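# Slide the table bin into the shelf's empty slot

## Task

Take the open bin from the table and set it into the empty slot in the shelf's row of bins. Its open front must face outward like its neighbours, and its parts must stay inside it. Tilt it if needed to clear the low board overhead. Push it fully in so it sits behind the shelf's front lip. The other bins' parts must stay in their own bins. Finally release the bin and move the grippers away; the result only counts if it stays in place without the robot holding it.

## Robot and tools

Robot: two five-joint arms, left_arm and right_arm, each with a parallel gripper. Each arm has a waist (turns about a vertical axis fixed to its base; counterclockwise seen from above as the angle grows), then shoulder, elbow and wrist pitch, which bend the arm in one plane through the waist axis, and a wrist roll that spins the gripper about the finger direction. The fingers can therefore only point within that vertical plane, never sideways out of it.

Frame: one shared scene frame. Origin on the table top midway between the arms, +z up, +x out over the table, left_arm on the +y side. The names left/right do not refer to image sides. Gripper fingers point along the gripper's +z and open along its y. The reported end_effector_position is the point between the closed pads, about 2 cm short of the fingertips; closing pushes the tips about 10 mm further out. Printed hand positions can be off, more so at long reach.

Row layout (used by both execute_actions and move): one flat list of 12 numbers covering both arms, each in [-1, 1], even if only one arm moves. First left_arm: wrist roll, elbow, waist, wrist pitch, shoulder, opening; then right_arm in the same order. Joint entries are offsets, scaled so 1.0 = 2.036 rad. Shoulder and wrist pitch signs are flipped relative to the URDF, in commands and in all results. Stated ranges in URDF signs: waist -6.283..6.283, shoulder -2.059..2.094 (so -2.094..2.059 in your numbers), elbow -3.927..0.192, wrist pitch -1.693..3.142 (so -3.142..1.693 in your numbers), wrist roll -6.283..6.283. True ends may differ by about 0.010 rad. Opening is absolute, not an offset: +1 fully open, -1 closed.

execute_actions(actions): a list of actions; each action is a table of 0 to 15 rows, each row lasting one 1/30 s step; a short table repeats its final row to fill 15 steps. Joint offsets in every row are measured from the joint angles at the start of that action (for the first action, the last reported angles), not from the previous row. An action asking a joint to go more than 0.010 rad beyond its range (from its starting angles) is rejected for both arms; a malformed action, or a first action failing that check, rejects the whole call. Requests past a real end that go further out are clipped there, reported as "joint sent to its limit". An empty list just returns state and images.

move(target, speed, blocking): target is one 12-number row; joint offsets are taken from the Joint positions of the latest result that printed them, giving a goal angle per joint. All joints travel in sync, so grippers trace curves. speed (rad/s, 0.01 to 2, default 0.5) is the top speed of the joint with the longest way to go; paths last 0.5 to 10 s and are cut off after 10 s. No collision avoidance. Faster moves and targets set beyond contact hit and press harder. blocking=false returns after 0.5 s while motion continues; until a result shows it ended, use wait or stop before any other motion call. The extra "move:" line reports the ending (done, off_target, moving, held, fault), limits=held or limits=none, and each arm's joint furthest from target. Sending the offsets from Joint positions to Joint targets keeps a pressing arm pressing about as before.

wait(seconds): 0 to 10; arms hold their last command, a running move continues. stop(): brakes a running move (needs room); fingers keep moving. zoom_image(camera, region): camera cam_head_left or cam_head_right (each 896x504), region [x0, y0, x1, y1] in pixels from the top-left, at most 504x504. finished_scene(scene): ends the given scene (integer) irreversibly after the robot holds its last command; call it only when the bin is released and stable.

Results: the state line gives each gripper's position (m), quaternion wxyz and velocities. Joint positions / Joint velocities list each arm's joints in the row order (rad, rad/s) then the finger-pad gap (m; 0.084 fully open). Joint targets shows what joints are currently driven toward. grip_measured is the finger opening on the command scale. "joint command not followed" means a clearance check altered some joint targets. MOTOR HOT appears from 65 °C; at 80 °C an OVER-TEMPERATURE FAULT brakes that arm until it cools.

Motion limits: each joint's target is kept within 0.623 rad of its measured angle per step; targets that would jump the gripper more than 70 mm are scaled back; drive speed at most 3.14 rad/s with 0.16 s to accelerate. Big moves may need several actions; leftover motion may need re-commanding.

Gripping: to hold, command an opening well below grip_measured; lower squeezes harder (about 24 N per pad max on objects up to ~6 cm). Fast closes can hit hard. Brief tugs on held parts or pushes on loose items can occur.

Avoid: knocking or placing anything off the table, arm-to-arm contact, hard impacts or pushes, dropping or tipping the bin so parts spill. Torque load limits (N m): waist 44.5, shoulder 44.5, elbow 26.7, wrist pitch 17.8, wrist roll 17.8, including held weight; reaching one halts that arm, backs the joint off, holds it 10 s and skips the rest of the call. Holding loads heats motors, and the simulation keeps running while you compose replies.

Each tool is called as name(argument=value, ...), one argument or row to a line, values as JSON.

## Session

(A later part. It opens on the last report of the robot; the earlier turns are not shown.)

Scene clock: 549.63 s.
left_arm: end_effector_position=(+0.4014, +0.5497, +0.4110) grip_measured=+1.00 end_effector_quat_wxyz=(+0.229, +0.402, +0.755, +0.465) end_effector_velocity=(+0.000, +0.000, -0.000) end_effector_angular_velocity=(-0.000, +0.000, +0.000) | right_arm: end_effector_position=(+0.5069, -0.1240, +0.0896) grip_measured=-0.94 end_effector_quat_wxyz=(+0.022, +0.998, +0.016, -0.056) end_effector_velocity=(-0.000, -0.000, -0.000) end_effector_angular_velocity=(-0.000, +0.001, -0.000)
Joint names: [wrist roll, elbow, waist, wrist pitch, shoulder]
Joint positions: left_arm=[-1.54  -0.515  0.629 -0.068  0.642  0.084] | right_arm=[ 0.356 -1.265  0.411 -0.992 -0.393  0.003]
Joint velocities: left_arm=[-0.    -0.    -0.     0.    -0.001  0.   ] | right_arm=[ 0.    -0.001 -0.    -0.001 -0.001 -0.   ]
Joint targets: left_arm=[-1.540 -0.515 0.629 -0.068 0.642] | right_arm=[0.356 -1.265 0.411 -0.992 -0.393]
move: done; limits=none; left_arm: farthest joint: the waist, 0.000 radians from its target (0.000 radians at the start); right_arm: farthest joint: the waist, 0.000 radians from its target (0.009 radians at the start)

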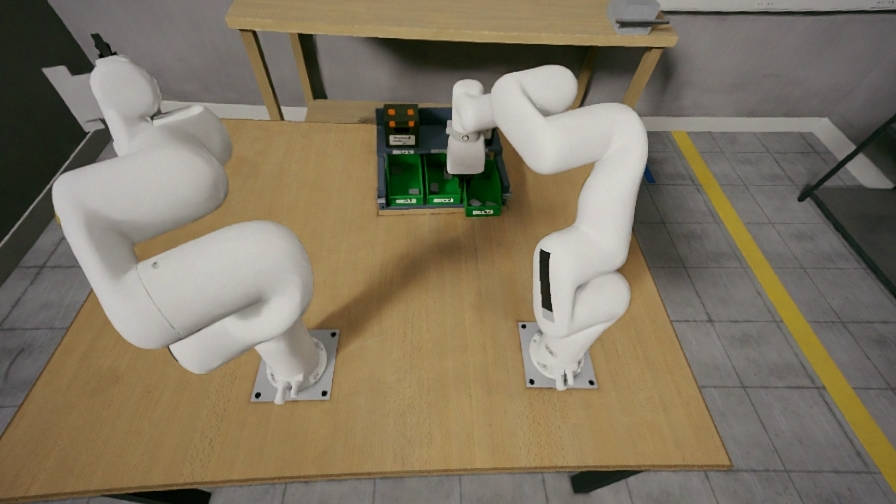

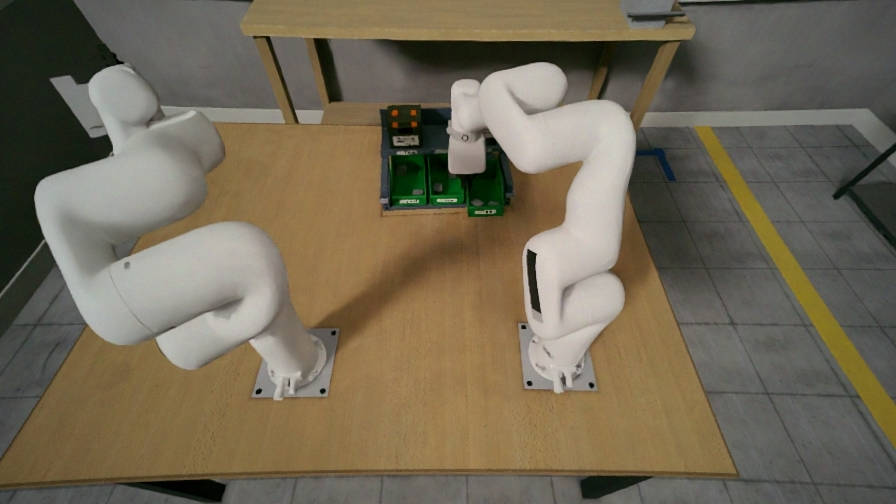

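move(
  target=[0,0,0,0,0,1,0.00035,0.01278,0,0.0170,0.0056,-1],
  speed=0.05,
)

Scene clock: 567.47 s.
left_arm: end_effector_position=(+0.4014, +0.5497, +0.4110) grip_measured=+1.00 end_effector_quat_wxyz=(+0.229, +0.402, +0.755, +0.465) end_effector_velocity=(-0.000, -0.000, +0.001) end_effector_angular_velocity=(+0.001, -0.003, +0.000) | right_arm: end_effector_position=(+0.5069, -0.1240, +0.0879) grip_measured=-0.94 end_effector_quat_wxyz=(+0.018, +0.999, +0.016, -0.047) end_effector_velocity=(-0.000, +0.000, -0.001) end_effector_angular_velocity=(-0.000, +0.000, -0.000)
Joint names: [wrist roll, elbow, waist, wrist pitch, shoulder]
Joint positions: left_arm=[-1.54  -0.515  0.629 -0.068  0.642  0.084] | right_arm=[ 0.357 -1.239  0.411 -0.958 -0.381  0.003]
Joint velocities: left_arm=[-0.001 -0.001 -0.    -0.     0.002  0.   ] | right_arm=[ 0.     0.001  0.     0.001 -0.001  0.   ]
Joint targets: left_arm=[-1.540 -0.515 0.629 -0.068 0.642] | right_arm=[0.357 -1.239 0.411 -0.958 -0.381]
move: done; limits=none; left_arm: farthest joint: the waist, 0.000 radians from its target (0.000 radians at the start); right_arm: farthest joint: the waist, 0.000 radians from its target (0.000 radians at the start)

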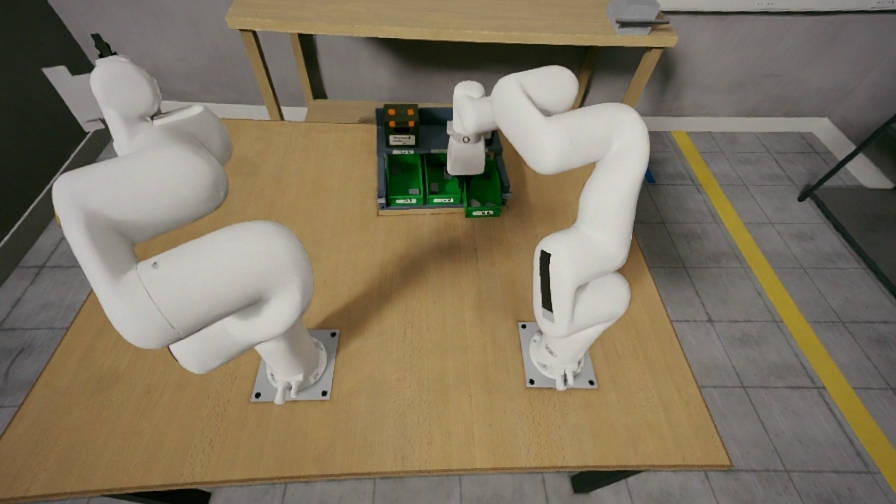

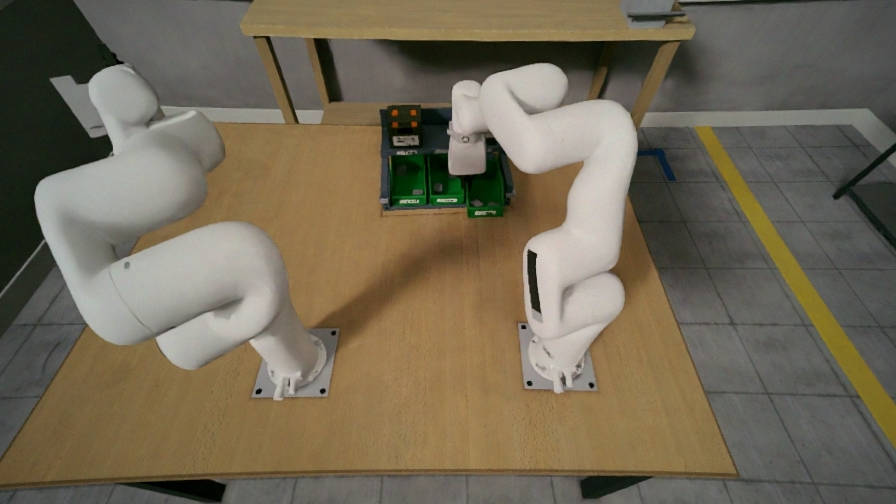

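execute_actions(
  actions=[
    [[0,0,0,0,0,1,0,0,0,0,0,-0.9],[0,0,0,0,0,1,0,0,0,0,0,-0.88],[0,0,0,0,0,1,0,0,0,0,0,-0.86],[0,0,0,0,0,1,0,0,0,0,0,-0.84],[0,0,0,0,0,1,0,0,0,0,0,-0.82],[0,0,0,0,0,1,0,0,0,0,0,-0.8],[0,0,0,0,0,1,0,0,0,0,0,-0.78],[0,0,0,0,0,1,0,0,0,0,0,-0.76],[0,0,0,0,0,1,0,0,0,0,0,-0.74],[0,0,0,0,0,1,0,0,0,0,0,-0.72]],
  ],
)

zoom_image(
  camera="cam_head_right",
  region=[420, 140, 530, 230],
)

Scene clock: 576.90 s.
left_arm: end_effector_position=(+0.4014, +0.5497, +0.4110) grip_measured=+1.00 end_effector_quat_wxyz=(+0.229, +0.402, +0.755, +0.465) end_effector_velocity=(-0.000, -0.000, +0.001) end_effector_angular_velocity=(+0.002, -0.002, +0.000) | right_arm: end_effector_position=(+0.5070, -0.1240, +0.0880) grip_measured=-0.74 end_effector_quat_wxyz=(+0.018, +0.999, +0.016, -0.046) end_effector_velocity=(-0.000, -0.000, -0.000) end_effector_angular_velocity=(-0.000, +0.001, -0.000)
Joint names: [wrist roll, elbow, waist, wrist pitch, shoulder]
Joint positions: left_arm=[-1.54  -0.515  0.629 -0.068  0.642  0.084] | right_arm=[ 0.357 -1.239  0.411 -0.958 -0.381  0.011]
Joint velocities: left_arm=[0.    0.    0.    0.    0.003 0.   ] | right_arm=[-0.    -0.    -0.    -0.001 -0.001  0.   ]
Joint targets: left_arm=[-1.540 -0.515 0.629 -0.068 0.642] | right_arm=[0.357 -1.239 0.411 -0.958 -0.381]

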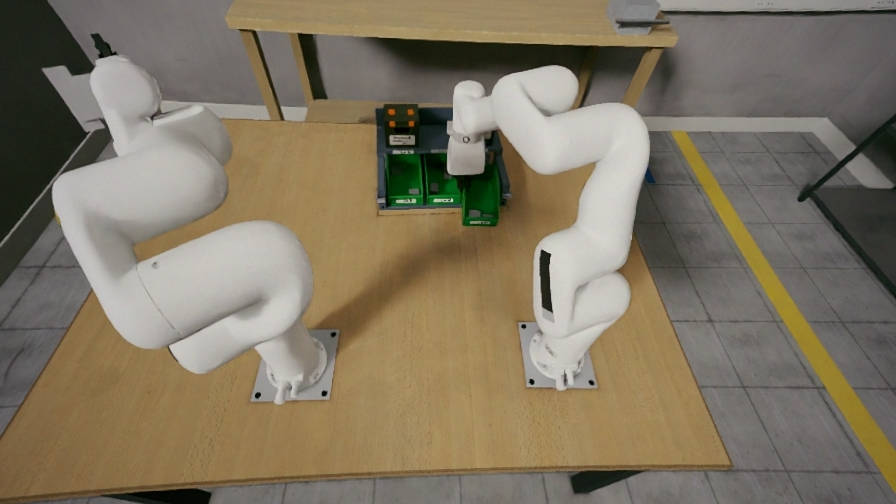

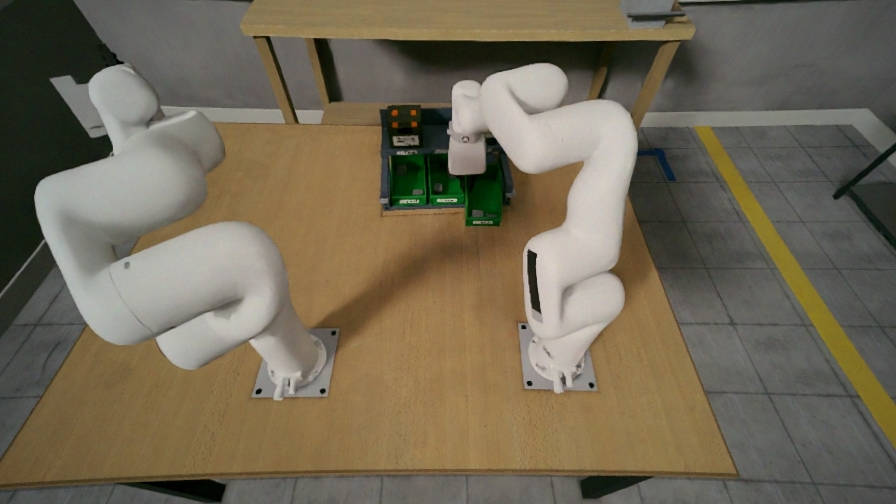

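Region (420, 140, 530, 230) of cam_head_right's 896x504 image, scaled by 4.582, with more detail than that image has; it fills the top 412 rows of this view, and the rest is white.

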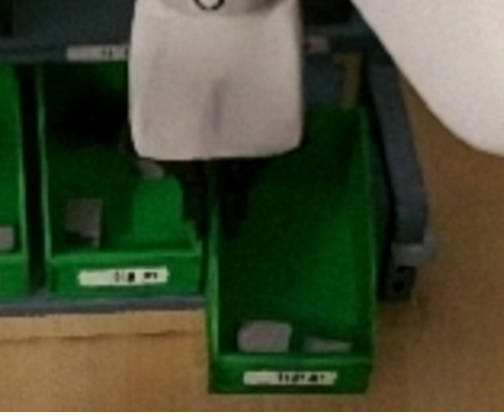

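wait(
  seconds=0,
)

zoom_image(
  camera="cam_head_left",
  region=[420, 140, 530, 240],
)

zoom_image(
  camera="cam_head_right",
  region=[420, 140, 530, 240],
)

Scene clock: 579.40 s.
left_arm: end_effector_position=(+0.4014, +0.5497, +0.4110) grip_measured=+1.00 end_effector_quat_wxyz=(+0.229, +0.402, +0.755, +0.465) end_effector_velocity=(-0.000, -0.000, -0.000) end_effector_angular_velocity=(-0.000, +0.001, +0.000) | right_arm: end_effector_position=(+0.5069, -0.1240, +0.0879) grip_measured=-0.74 end_effector_quat_wxyz=(+0.018, +0.999, +0.016, -0.047) end_effector_velocity=(+0.000, -0.000, -0.000) end_effector_angular_velocity=(-0.000, -0.000, -0.001)
Joint names: [wrist roll, elbow, waist, wrist pitch, shoulder]
Joint positions: left_arm=[-1.54  -0.515  0.629 -0.068  0.642  0.084] | right_arm=[ 0.357 -1.239  0.411 -0.958 -0.381  0.011]
Joint velocities: left_arm=[0.    0.001 0.    0.    0.    0.   ] | right_arm=[ 0.001  0.    -0.     0.    -0.     0.   ]
Joint targets: left_arm=[-1.540 -0.515 0.629 -0.068 0.642] | right_arm=[0.357 -1.239 0.411 -0.958 -0.381]

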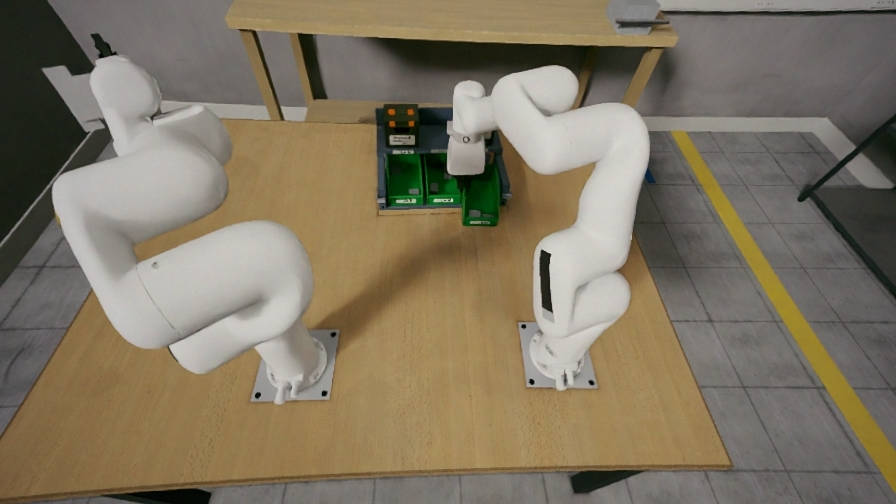

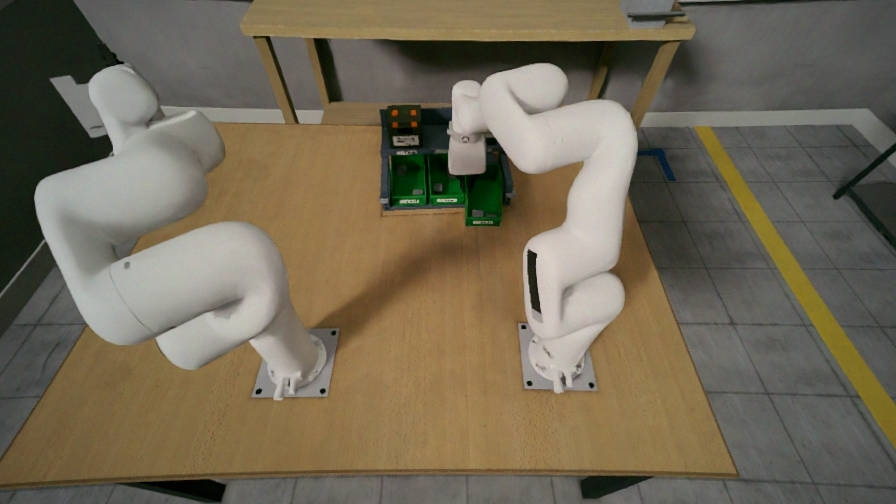

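Region (420, 140, 530, 240) of cam_head_left's 896x504 image, scaled by 4.582, with more detail than that image has; it fills the top 458 rows of this view, and the rest is white.

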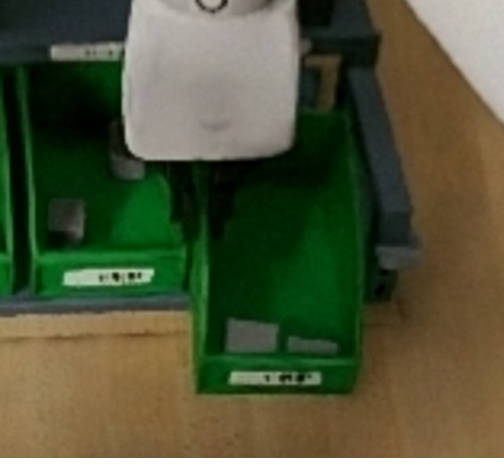

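Region (420, 140, 530, 240) of cam_head_right's 896x504 image, scaled by 4.582, with more detail than that image has; it fills the top 458 rows of this view, and the rest is white.

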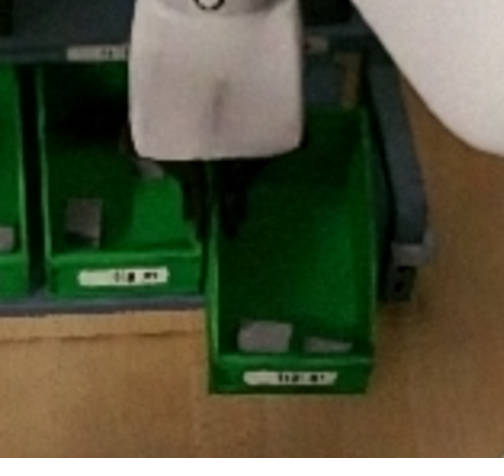

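zoom_image(
  camera="cam_head_left",
  region=[445, 170, 515, 235],
)

Region (445, 170, 515, 235) of cam_head_left's 896x504 image, scaled by 7.200, with more detail than that image has; it fills the top 468 rows of this view, and the rest is white.

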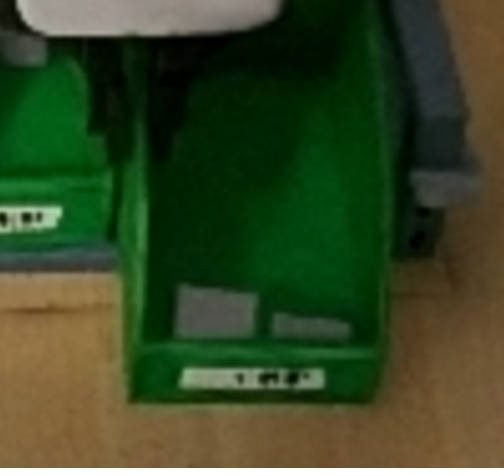

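zoom_image(
  camera="cam_head_left",
  region=[372, 185, 422, 220],
)

Region (372, 185, 422, 220) of cam_head_left's 896x504 image, scaled by 10.080, with more detail than that image has; it fills the top 353 rows of this view, and the rest is white.

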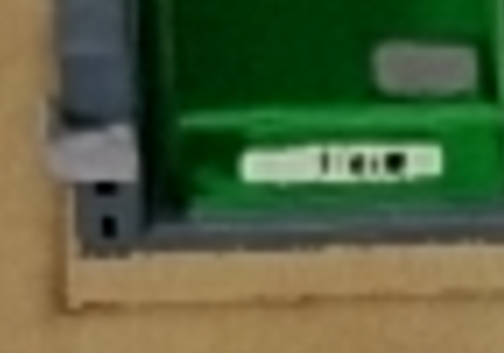

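move(
  target=[0,0,0,0,0,1,0.01002,0.10426,0.00918,0.10647,0.04691,-0.7],
  speed=0.25,
)

zoom_image(
  camera="cam_head_left",
  region=[420, 140, 530, 240],
)

Scene clock: 700.70 s.
left_arm: end_effector_position=(+0.4014, +0.5497, +0.4110) grip_measured=+1.00 end_effector_quat_wxyz=(+0.229, +0.402, +0.755, +0.465) end_effector_velocity=(-0.000, +0.000, +0.000) end_effector_angular_velocity=(+0.000, -0.001, +0.001) | right_arm: end_effector_position=(+0.4850, -0.1230, +0.0730) grip_measured=-0.72 end_effector_quat_wxyz=(-0.000, +1.000, +0.015, +0.000) end_effector_velocity=(-0.001, -0.000, -0.001) end_effector_angular_velocity=(-0.000, +0.001, +0.001)
Joint names: [wrist roll, elbow, waist, wrist pitch, shoulder]
Joint positions: left_arm=[-1.54  -0.515  0.629 -0.068  0.642  0.084] | right_arm=[ 0.377 -1.027  0.43  -0.741 -0.286  0.012]
Joint velocities: left_arm=[-0.    -0.001  0.001  0.     0.     0.   ] | right_arm=[-0.001  0.002  0.     0.001 -0.    -0.   ]
Joint targets: left_arm=[-1.540 -0.515 0.629 -0.068 0.642] | right_arm=[0.377 -1.027 0.430 -0.741 -0.286]
move: done; limits=none; left_arm: farthest joint: the waist, 0.000 radians from its target (0.000 radians at the start); right_arm: farthest joint: the shoulder, 0.001 radians from its target (0.096 radians at the start)

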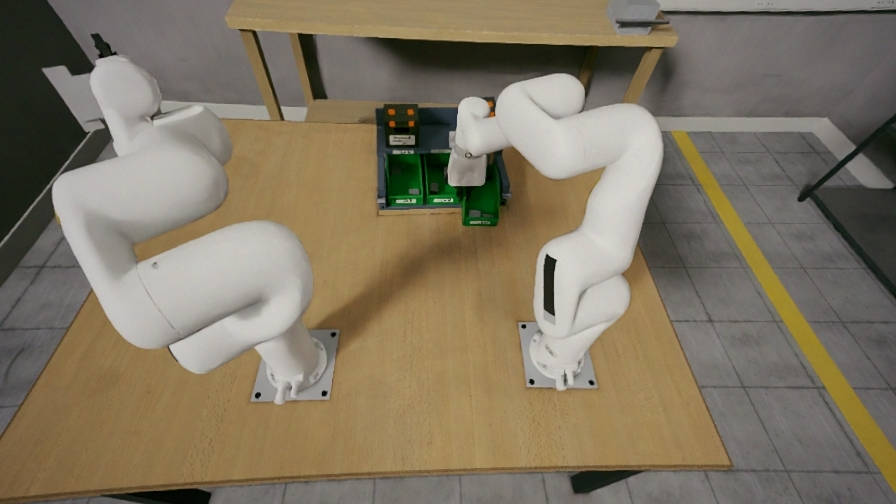

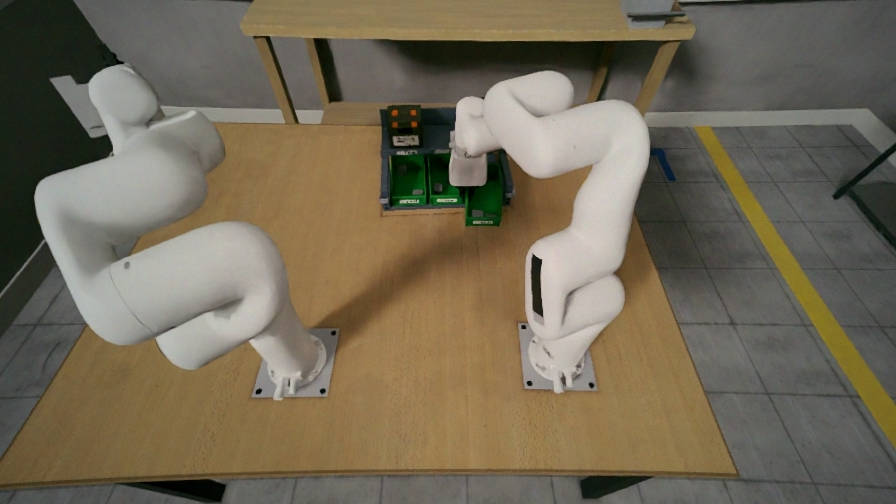

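Region (420, 140, 530, 240) of cam_head_left's 896x504 image, scaled by 4.582, with more detail than that image has; it fills the top 458 rows of this view, and the rest is white.

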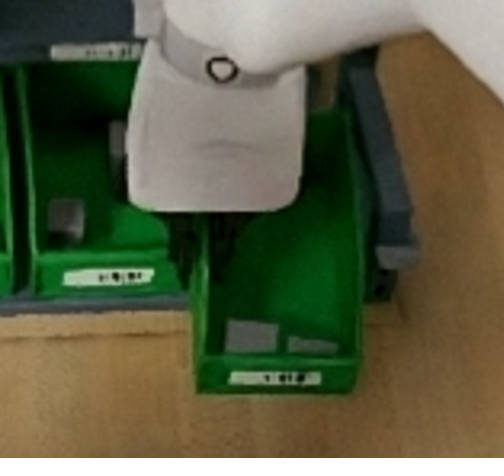

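execute_actions(
  actions=[
    [[0,0,0,0,0,1,0,0,0,0,0,-0.74],[0,0,0,0,0,1,0,0,0,0,0,-0.77],[0,0,0,0,0,1,0,0,0,0,0,-0.8],[0,0,0,0,0,1,0,0,0,0,0,-0.83],[0,0,0,0,0,1,0,0,0,0,0,-0.86],[0,0,0,0,0,1,0,0,0,0,0,-0.88],[0,0,0,0,0,1,0,0,0,0,0,-0.9],[0,0,0,0,0,1,0,0,0,0,0,-0.92],[0,0,0,0,0,1,0,0,0,0,0,-0.94],[0,0,0,0,0,1,0,0,0,0,0,-0.96],[0,0,0,0,0,1,0,0,0,0,0,-0.98],[0,0,0,0,0,1,0,0,0,0,0,-1]],
  ],
)

zoom_image(
  camera="cam_head_left",
  region=[420, 140, 530, 240],
)

Scene clock: 708.00 s.
left_arm: end_effector_position=(+0.4014, +0.5497, +0.4110) grip_measured=+1.00 end_effector_quat_wxyz=(+0.229, +0.402, +0.755, +0.465) end_effector_velocity=(+0.000, -0.001, -0.000) end_effector_angular_velocity=(+0.000, +0.000, -0.001) | right_arm: end_effector_position=(+0.4849, -0.1231, +0.0729) grip_measured=-0.94 end_effector_quat_wxyz=(+0.000, +1.000, +0.015, -0.000) end_effector_velocity=(+0.001, +0.000, +0.001) end_effector_angular_velocity=(+0.001, -0.002, +0.000)
Joint names: [wrist roll, elbow, waist, wrist pitch, shoulder]
Joint positions: left_arm=[-1.54  -0.515  0.629 -0.068  0.642  0.084] | right_arm=[ 0.377 -1.027  0.43  -0.741 -0.286  0.003]
Joint velocities: left_arm=[ 0.     0.001 -0.001 -0.     0.001  0.   ] | right_arm=[-0.    -0.001 -0.     0.     0.001 -0.   ]
Joint targets: left_arm=[-1.540 -0.515 0.629 -0.068 0.642] | right_arm=[0.377 -1.027 0.430 -0.741 -0.286]

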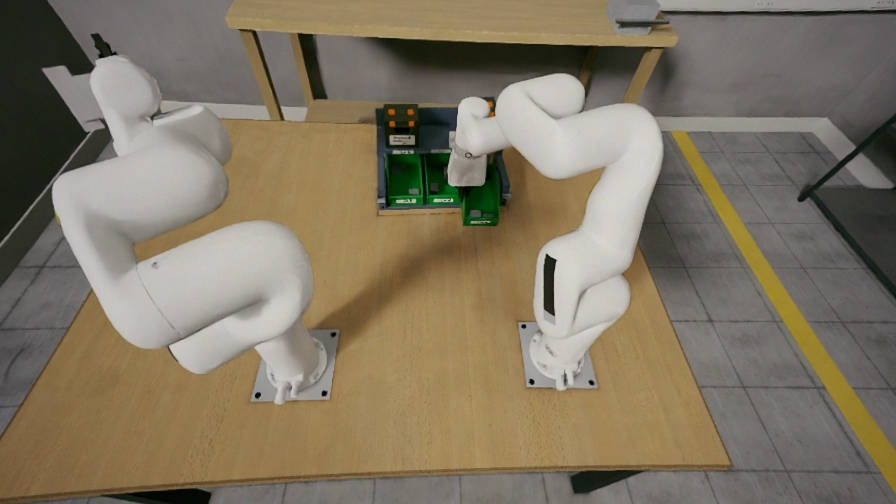

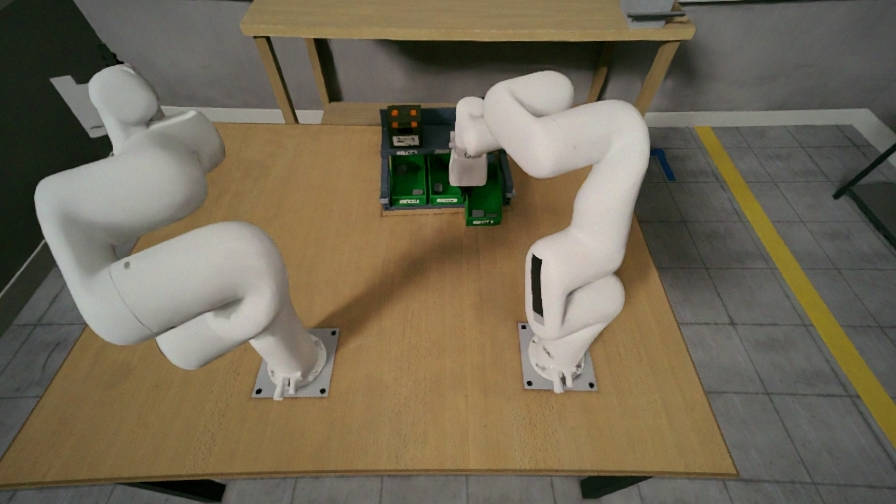

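Region (420, 140, 530, 240) of cam_head_left's 896x504 image, scaled by 4.582, with more detail than that image has; it fills the top 458 rows of this view, and the rest is white.

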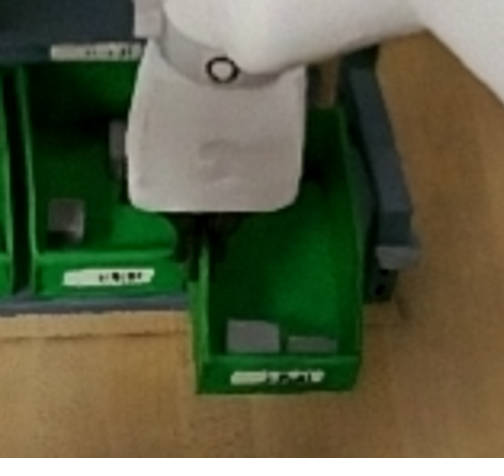

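move(
  target=[0,0,0,0,0,1,0.06028,0.19857,0.06028,0.03,0.16858,-1],
  speed=0.35,
)

zoom_image(
  camera="cam_head_left",
  region=[410, 130, 550, 280],
)

Scene clock: 726.37 s.
left_arm: end_effector_position=(+0.4014, +0.5497, +0.4110) grip_measured=+1.00 end_effector_quat_wxyz=(+0.229, +0.402, +0.755, +0.465) end_effector_velocity=(+0.000, -0.000, +0.001) end_effector_angular_velocity=(+0.001, -0.001, -0.000) | right_arm: end_effector_position=(+0.3651, -0.1230, +0.0849) grip_measured=-0.94 end_effector_quat_wxyz=(+0.000, +1.000, +0.015, -0.000) end_effector_velocity=(-0.002, -0.001, -0.001) end_effector_angular_velocity=(-0.002, +0.003, -0.000)
Joint names: [wrist roll, elbow, waist, wrist pitch, shoulder]
Joint positions: left_arm=[-1.54  -0.515  0.629 -0.068  0.642  0.084] | right_arm=[ 0.5   -0.623  0.553 -0.68   0.057  0.003]
Joint velocities: left_arm=[ 0.    -0.001 -0.     0.     0.     0.   ] | right_arm=[ 0.001  0.005  0.001 -0.001  0.002  0.   ]
Joint targets: left_arm=[-1.540 -0.515 0.629 -0.068 0.642] | right_arm=[0.500 -0.623 0.553 -0.680 0.057]
move: done; limits=none; left_arm: farthest joint: the waist, 0.000 radians from its target (0.000 radians at the start); right_arm: farthest joint: the shoulder, 0.001 radians from its target (0.343 radians at the start)

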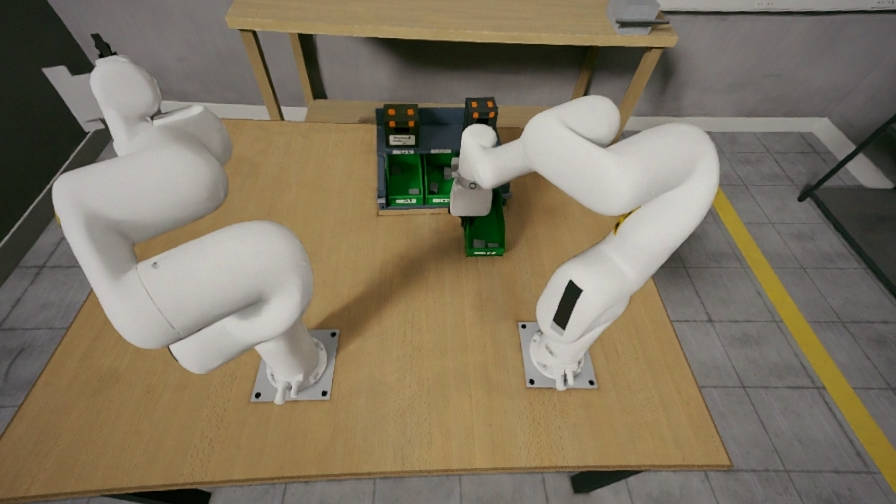

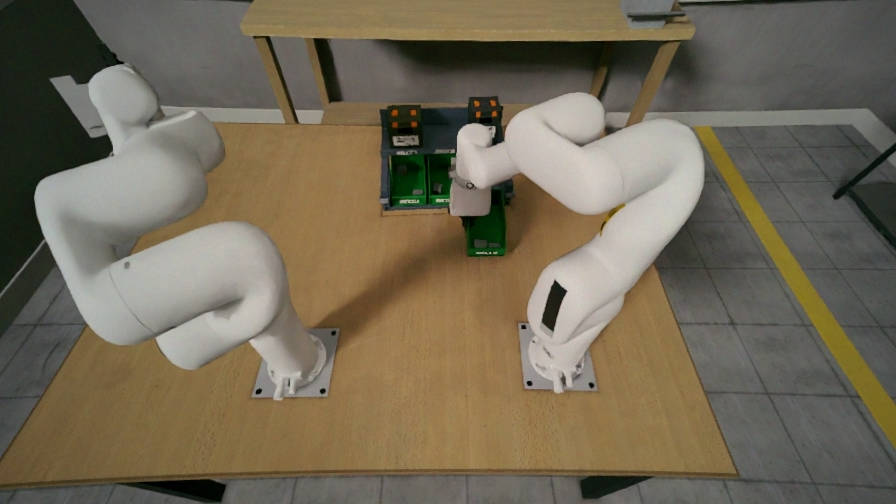

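Region (410, 130, 550, 280) of cam_head_left's 896x504 image, scaled by 3.360, with more detail than that image has; it fills the left 470 columns of this view, and the rest is white.

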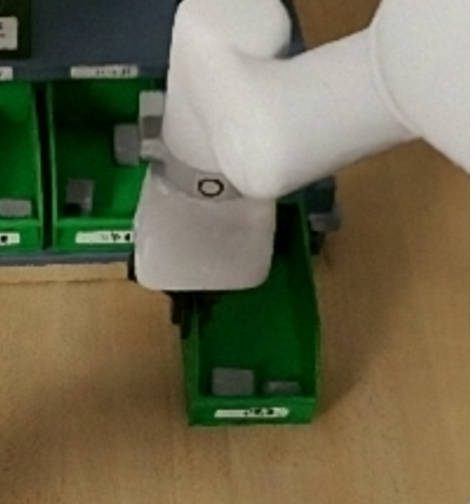

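move(
  target=[0,0,0,0,0,1,-0.24554,0.00495,0.03192,-0.06446,0.00065,-1],
  speed=0.45,
)

zoom_image(
  camera="cam_head_left",
  region=[420, 150, 560, 290],
)

Scene clock: 745.23 s.
left_arm: end_effector_position=(+0.4014, +0.5497, +0.4110) grip_measured=+1.00 end_effector_quat_wxyz=(+0.229, +0.402, +0.755, +0.465) end_effector_velocity=(+0.000, -0.000, -0.000) end_effector_angular_velocity=(-0.001, +0.000, -0.000) | right_arm: end_effector_position=(+0.3201, -0.1230, +0.0745) grip_measured=-0.94 end_effector_quat_wxyz=(+0.021, +0.954, +0.292, -0.067) end_effector_velocity=(-0.000, -0.000, -0.000) end_effector_angular_velocity=(-0.000, +0.001, +0.002)
Joint names: [wrist roll, elbow, waist, wrist pitch, shoulder]
Joint positions: left_arm=[-1.54  -0.515  0.629 -0.068  0.642  0.084] | right_arm=[ 0.    -0.613  0.617 -0.811  0.058  0.003]
Joint velocities: left_arm=[-0.001  0.    -0.    -0.    -0.001  0.   ] | right_arm=[-0.002  0.001  0.     0.    -0.     0.   ]
Joint targets: left_arm=[-1.540 -0.515 0.629 -0.068 0.642] | right_arm=[0.000 -0.613 0.618 -0.811 0.058]
move: done; limits=none; left_arm: farthest joint: the waist, 0.000 radians from its target (0.000 radians at the start); right_arm: farthest joint: the waist, 0.001 radians from its target (0.065 radians at the start)

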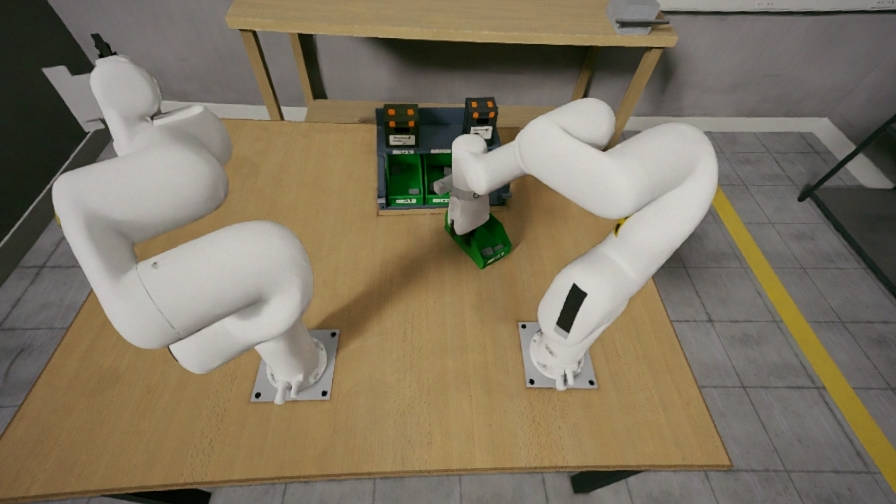

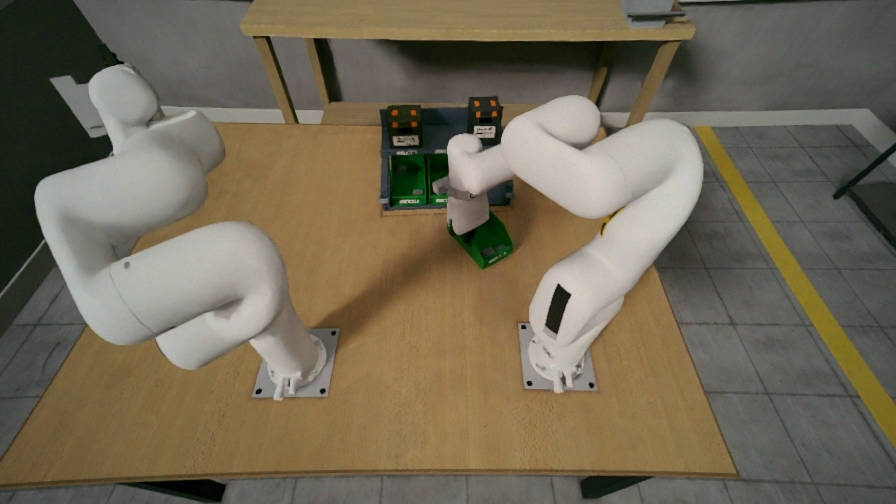

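Region (420, 150, 560, 290) of cam_head_left's 896x504 image, scaled by 3.600, with more detail than that image has.

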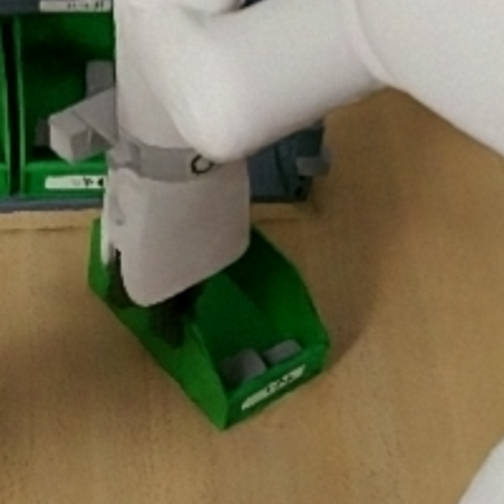

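zoom_image(
  camera="cam_head_left",
  region=[438, 202, 518, 276],
)

Region (438, 202, 518, 276) of cam_head_left's 896x504 image, scaled by 6.300, with more detail than that image has; it fills the top 466 rows of this view, and the rest is white.

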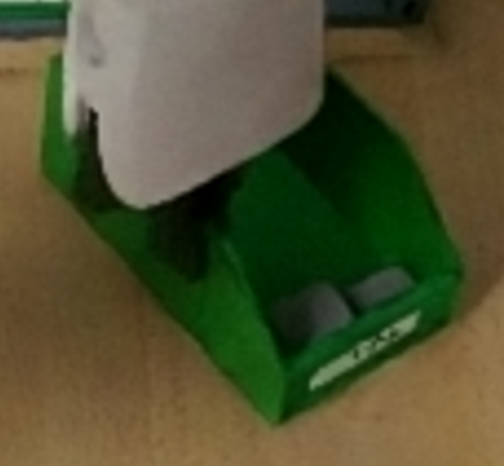

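move(
  target=[0,0,0,0,0,1,0,0.0101,0,0.02318,-0.00571,-1],
  speed=0.06,
)

zoom_image(
  camera="cam_head_left",
  region=[438, 202, 518, 276],
)

Scene clock: 783.27 s.
left_arm: end_effector_position=(+0.4014, +0.5497, +0.4110) grip_measured=+1.00 end_effector_quat_wxyz=(+0.229, +0.402, +0.755, +0.465) end_effector_velocity=(-0.000, +0.000, +0.002) end_effector_angular_velocity=(+0.001, -0.003, +0.001) | right_arm: end_effector_position=(+0.3202, -0.1229, +0.0660) grip_measured=-0.94 end_effector_quat_wxyz=(+0.018, +0.954, +0.292, -0.060) end_effector_velocity=(+0.000, +0.000, +0.000) end_effector_angular_velocity=(+0.001, -0.001, -0.001)
Joint names: [wrist roll, elbow, waist, wrist pitch, shoulder]
Joint positions: left_arm=[-1.54  -0.515  0.629 -0.068  0.642  0.084] | right_arm=[ 0.    -0.593  0.617 -0.764  0.046  0.003]
Joint velocities: left_arm=[-0.001 -0.001  0.     0.     0.002  0.   ] | right_arm=[ 0.001  0.001 -0.     0.001  0.001 -0.   ]
Joint targets: left_arm=[-1.540 -0.515 0.629 -0.068 0.642] | right_arm=[0.000 -0.593 0.617 -0.764 0.046]
move: done; limits=none; left_arm: farthest joint: the waist, 0.000 radians from its target (0.000 radians at the start); right_arm: farthest joint: the waist, 0.000 radians from its target (0.001 radians at the start)

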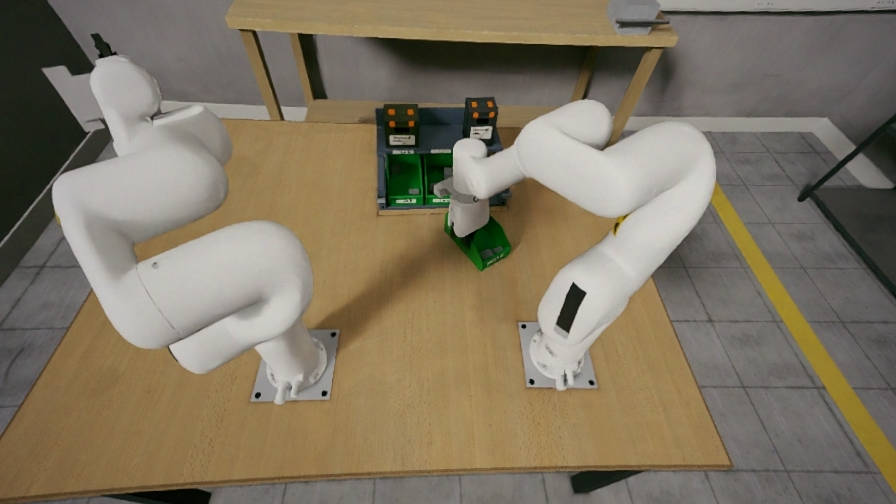

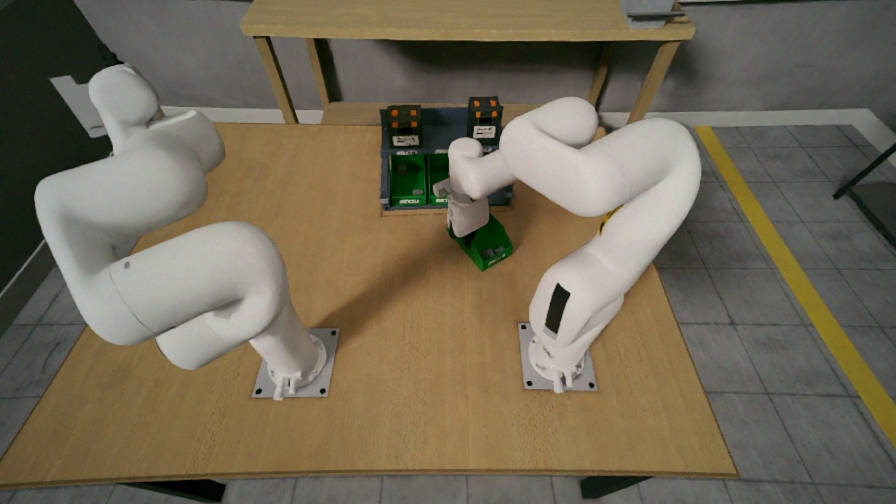

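Region (438, 202, 518, 276) of cam_head_left's 896x504 image, scaled by 6.300, with more detail than that image has; it fills the top 466 rows of this view, and the rest is white.

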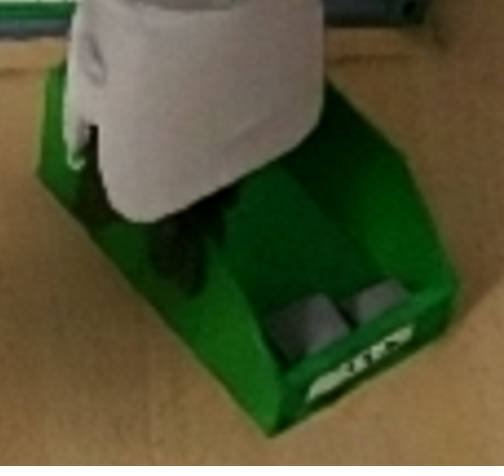

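execute_actions(
  actions=[
    [[0,0,0,0,0,1,0,0,0,0,0,-0.92],[0,0,0,0,0,1,0,0,0,0,0,-0.9],[0,0,0,0,0,1,0,0,0,0,0,-0.88],[0,0,0,0,0,1,0,0,0,0,0,-0.86],[0,0,0,0,0,1,0,0,0,0,0,-0.84],[0,0,0,0,0,1,0,0,0,0,0,-0.82],[0,0,0,0,0,1,0,0,0,0,0,-0.8],[0,0,0,0,0,1,0,0,0,0,0,-0.78],[0,0,0,0,0,1,0,0,0,0,0,-0.76]],
  ],
)

zoom_image(
  camera="cam_head_left",
  region=[438, 202, 518, 276],
)

Scene clock: 789.40 s.
left_arm: end_effector_position=(+0.4014, +0.5497, +0.4110) grip_measured=+1.00 end_effector_quat_wxyz=(+0.229, +0.402, +0.755, +0.465) end_effector_velocity=(+0.000, -0.000, -0.001) end_effector_angular_velocity=(-0.000, +0.001, -0.001) | right_arm: end_effector_position=(+0.3203, -0.1229, +0.0661) grip_measured=-0.78 end_effector_quat_wxyz=(+0.018, +0.954, +0.292, -0.060) end_effector_velocity=(-0.000, -0.000, -0.000) end_effector_angular_velocity=(-0.000, +0.000, -0.001)
Joint names: [wrist roll, elbow, waist, wrist pitch, shoulder]
Joint positions: left_arm=[-1.54  -0.515  0.629 -0.068  0.642  0.084] | right_arm=[ 0.    -0.593  0.617 -0.764  0.047  0.01 ]
Joint velocities: left_arm=[ 0.     0.001 -0.001 -0.    -0.001  0.   ] | right_arm=[ 0.001  0.    -0.     0.    -0.     0.   ]
Joint targets: left_arm=[-1.540 -0.515 0.629 -0.068 0.642] | right_arm=[0.000 -0.593 0.617 -0.764 0.046]

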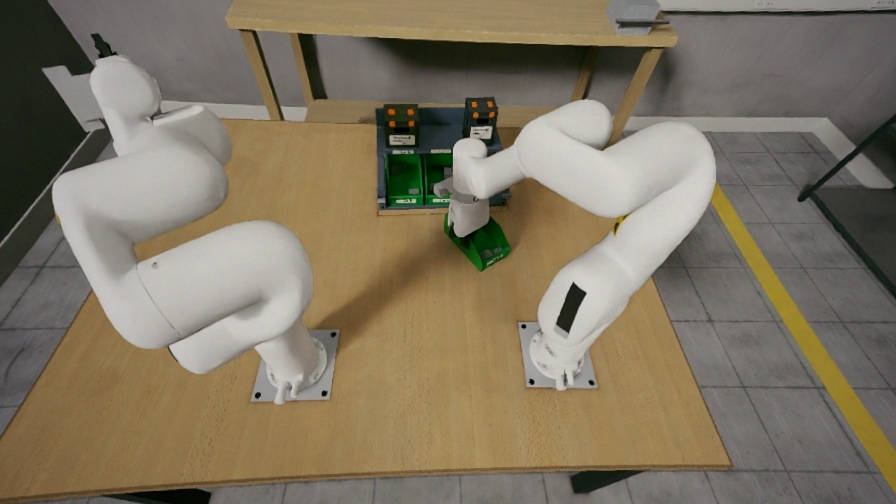

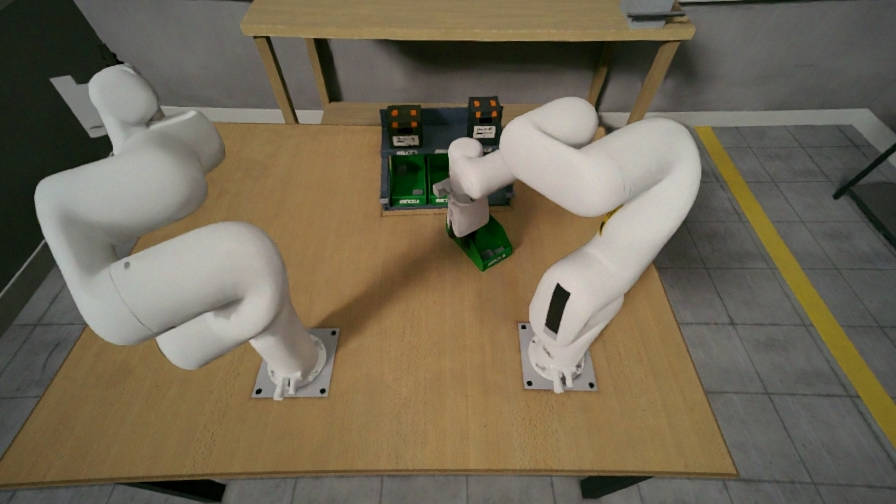

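Region (438, 202, 518, 276) of cam_head_left's 896x504 image, scaled by 6.300, with more detail than that image has; it fills the top 466 rows of this view, and the rest is white.

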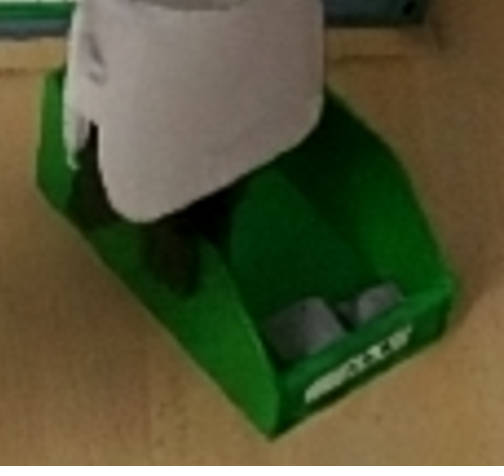

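move(
  target=[0,0,0,0,0,1,0,0.07732,0,0.0962,0.06707,-0.76],
  speed=0.3,
)

zoom_image(
  camera="cam_head_left",
  region=[430, 190, 520, 276],
)

Scene clock: 842.80 s.
left_arm: end_effector_position=(+0.4014, +0.5497, +0.4110) grip_measured=+1.00 end_effector_quat_wxyz=(+0.229, +0.402, +0.755, +0.465) end_effector_velocity=(+0.000, -0.000, -0.000) end_effector_angular_velocity=(-0.001, -0.000, -0.000) | right_arm: end_effector_position=(+0.3204, -0.1228, +0.0750) grip_measured=-0.78 end_effector_quat_wxyz=(-0.007, +0.956, +0.293, +0.024) end_effector_velocity=(-0.000, -0.000, -0.000) end_effector_angular_velocity=(+0.000, -0.000, +0.001)
Joint names: [wrist roll, elbow, waist, wrist pitch, shoulder]
Joint positions: left_arm=[-1.54  -0.515  0.629 -0.068  0.642  0.084] | right_arm=[ 0.    -0.436  0.617 -0.568  0.183  0.01 ]
Joint velocities: left_arm=[-0.001  0.    -0.001 -0.    -0.     0.   ] | right_arm=[-0.001  0.002  0.     0.001  0.001  0.   ]
Joint targets: left_arm=[-1.540 -0.515 0.629 -0.068 0.642] | right_arm=[0.000 -0.435 0.617 -0.568 0.183]
move: done; limits=none; left_arm: farthest joint: the waist, 0.000 radians from its target (0.000 radians at the start); right_arm: farthest joint: the shoulder, 0.001 radians from its target (0.137 radians at the start)

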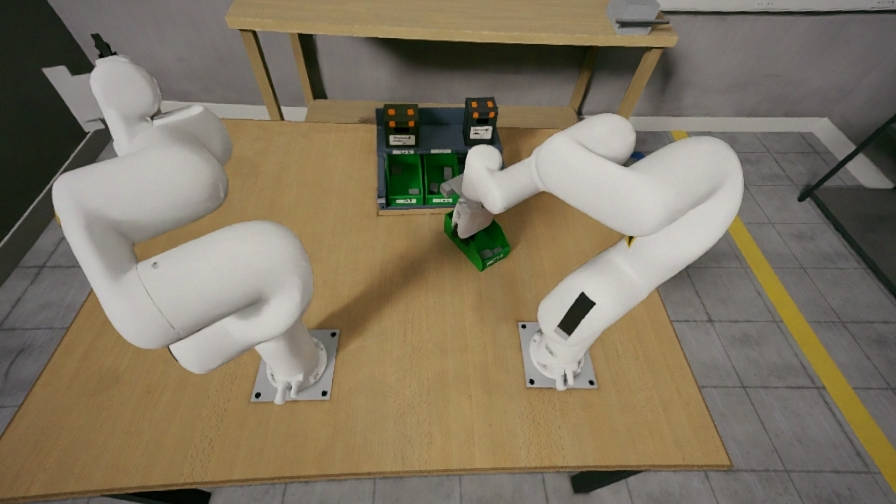

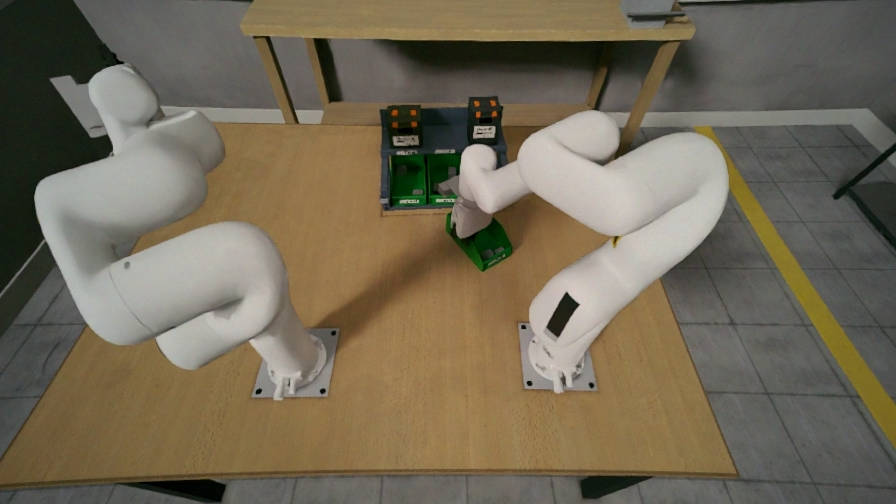

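Region (430, 190, 520, 276) of cam_head_left's 896x504 image, scaled by 5.600, with more detail than that image has; it fills the top 482 rows of this view, and the rest is white.

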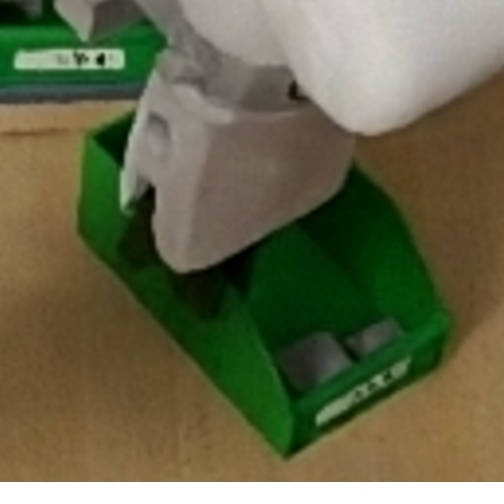

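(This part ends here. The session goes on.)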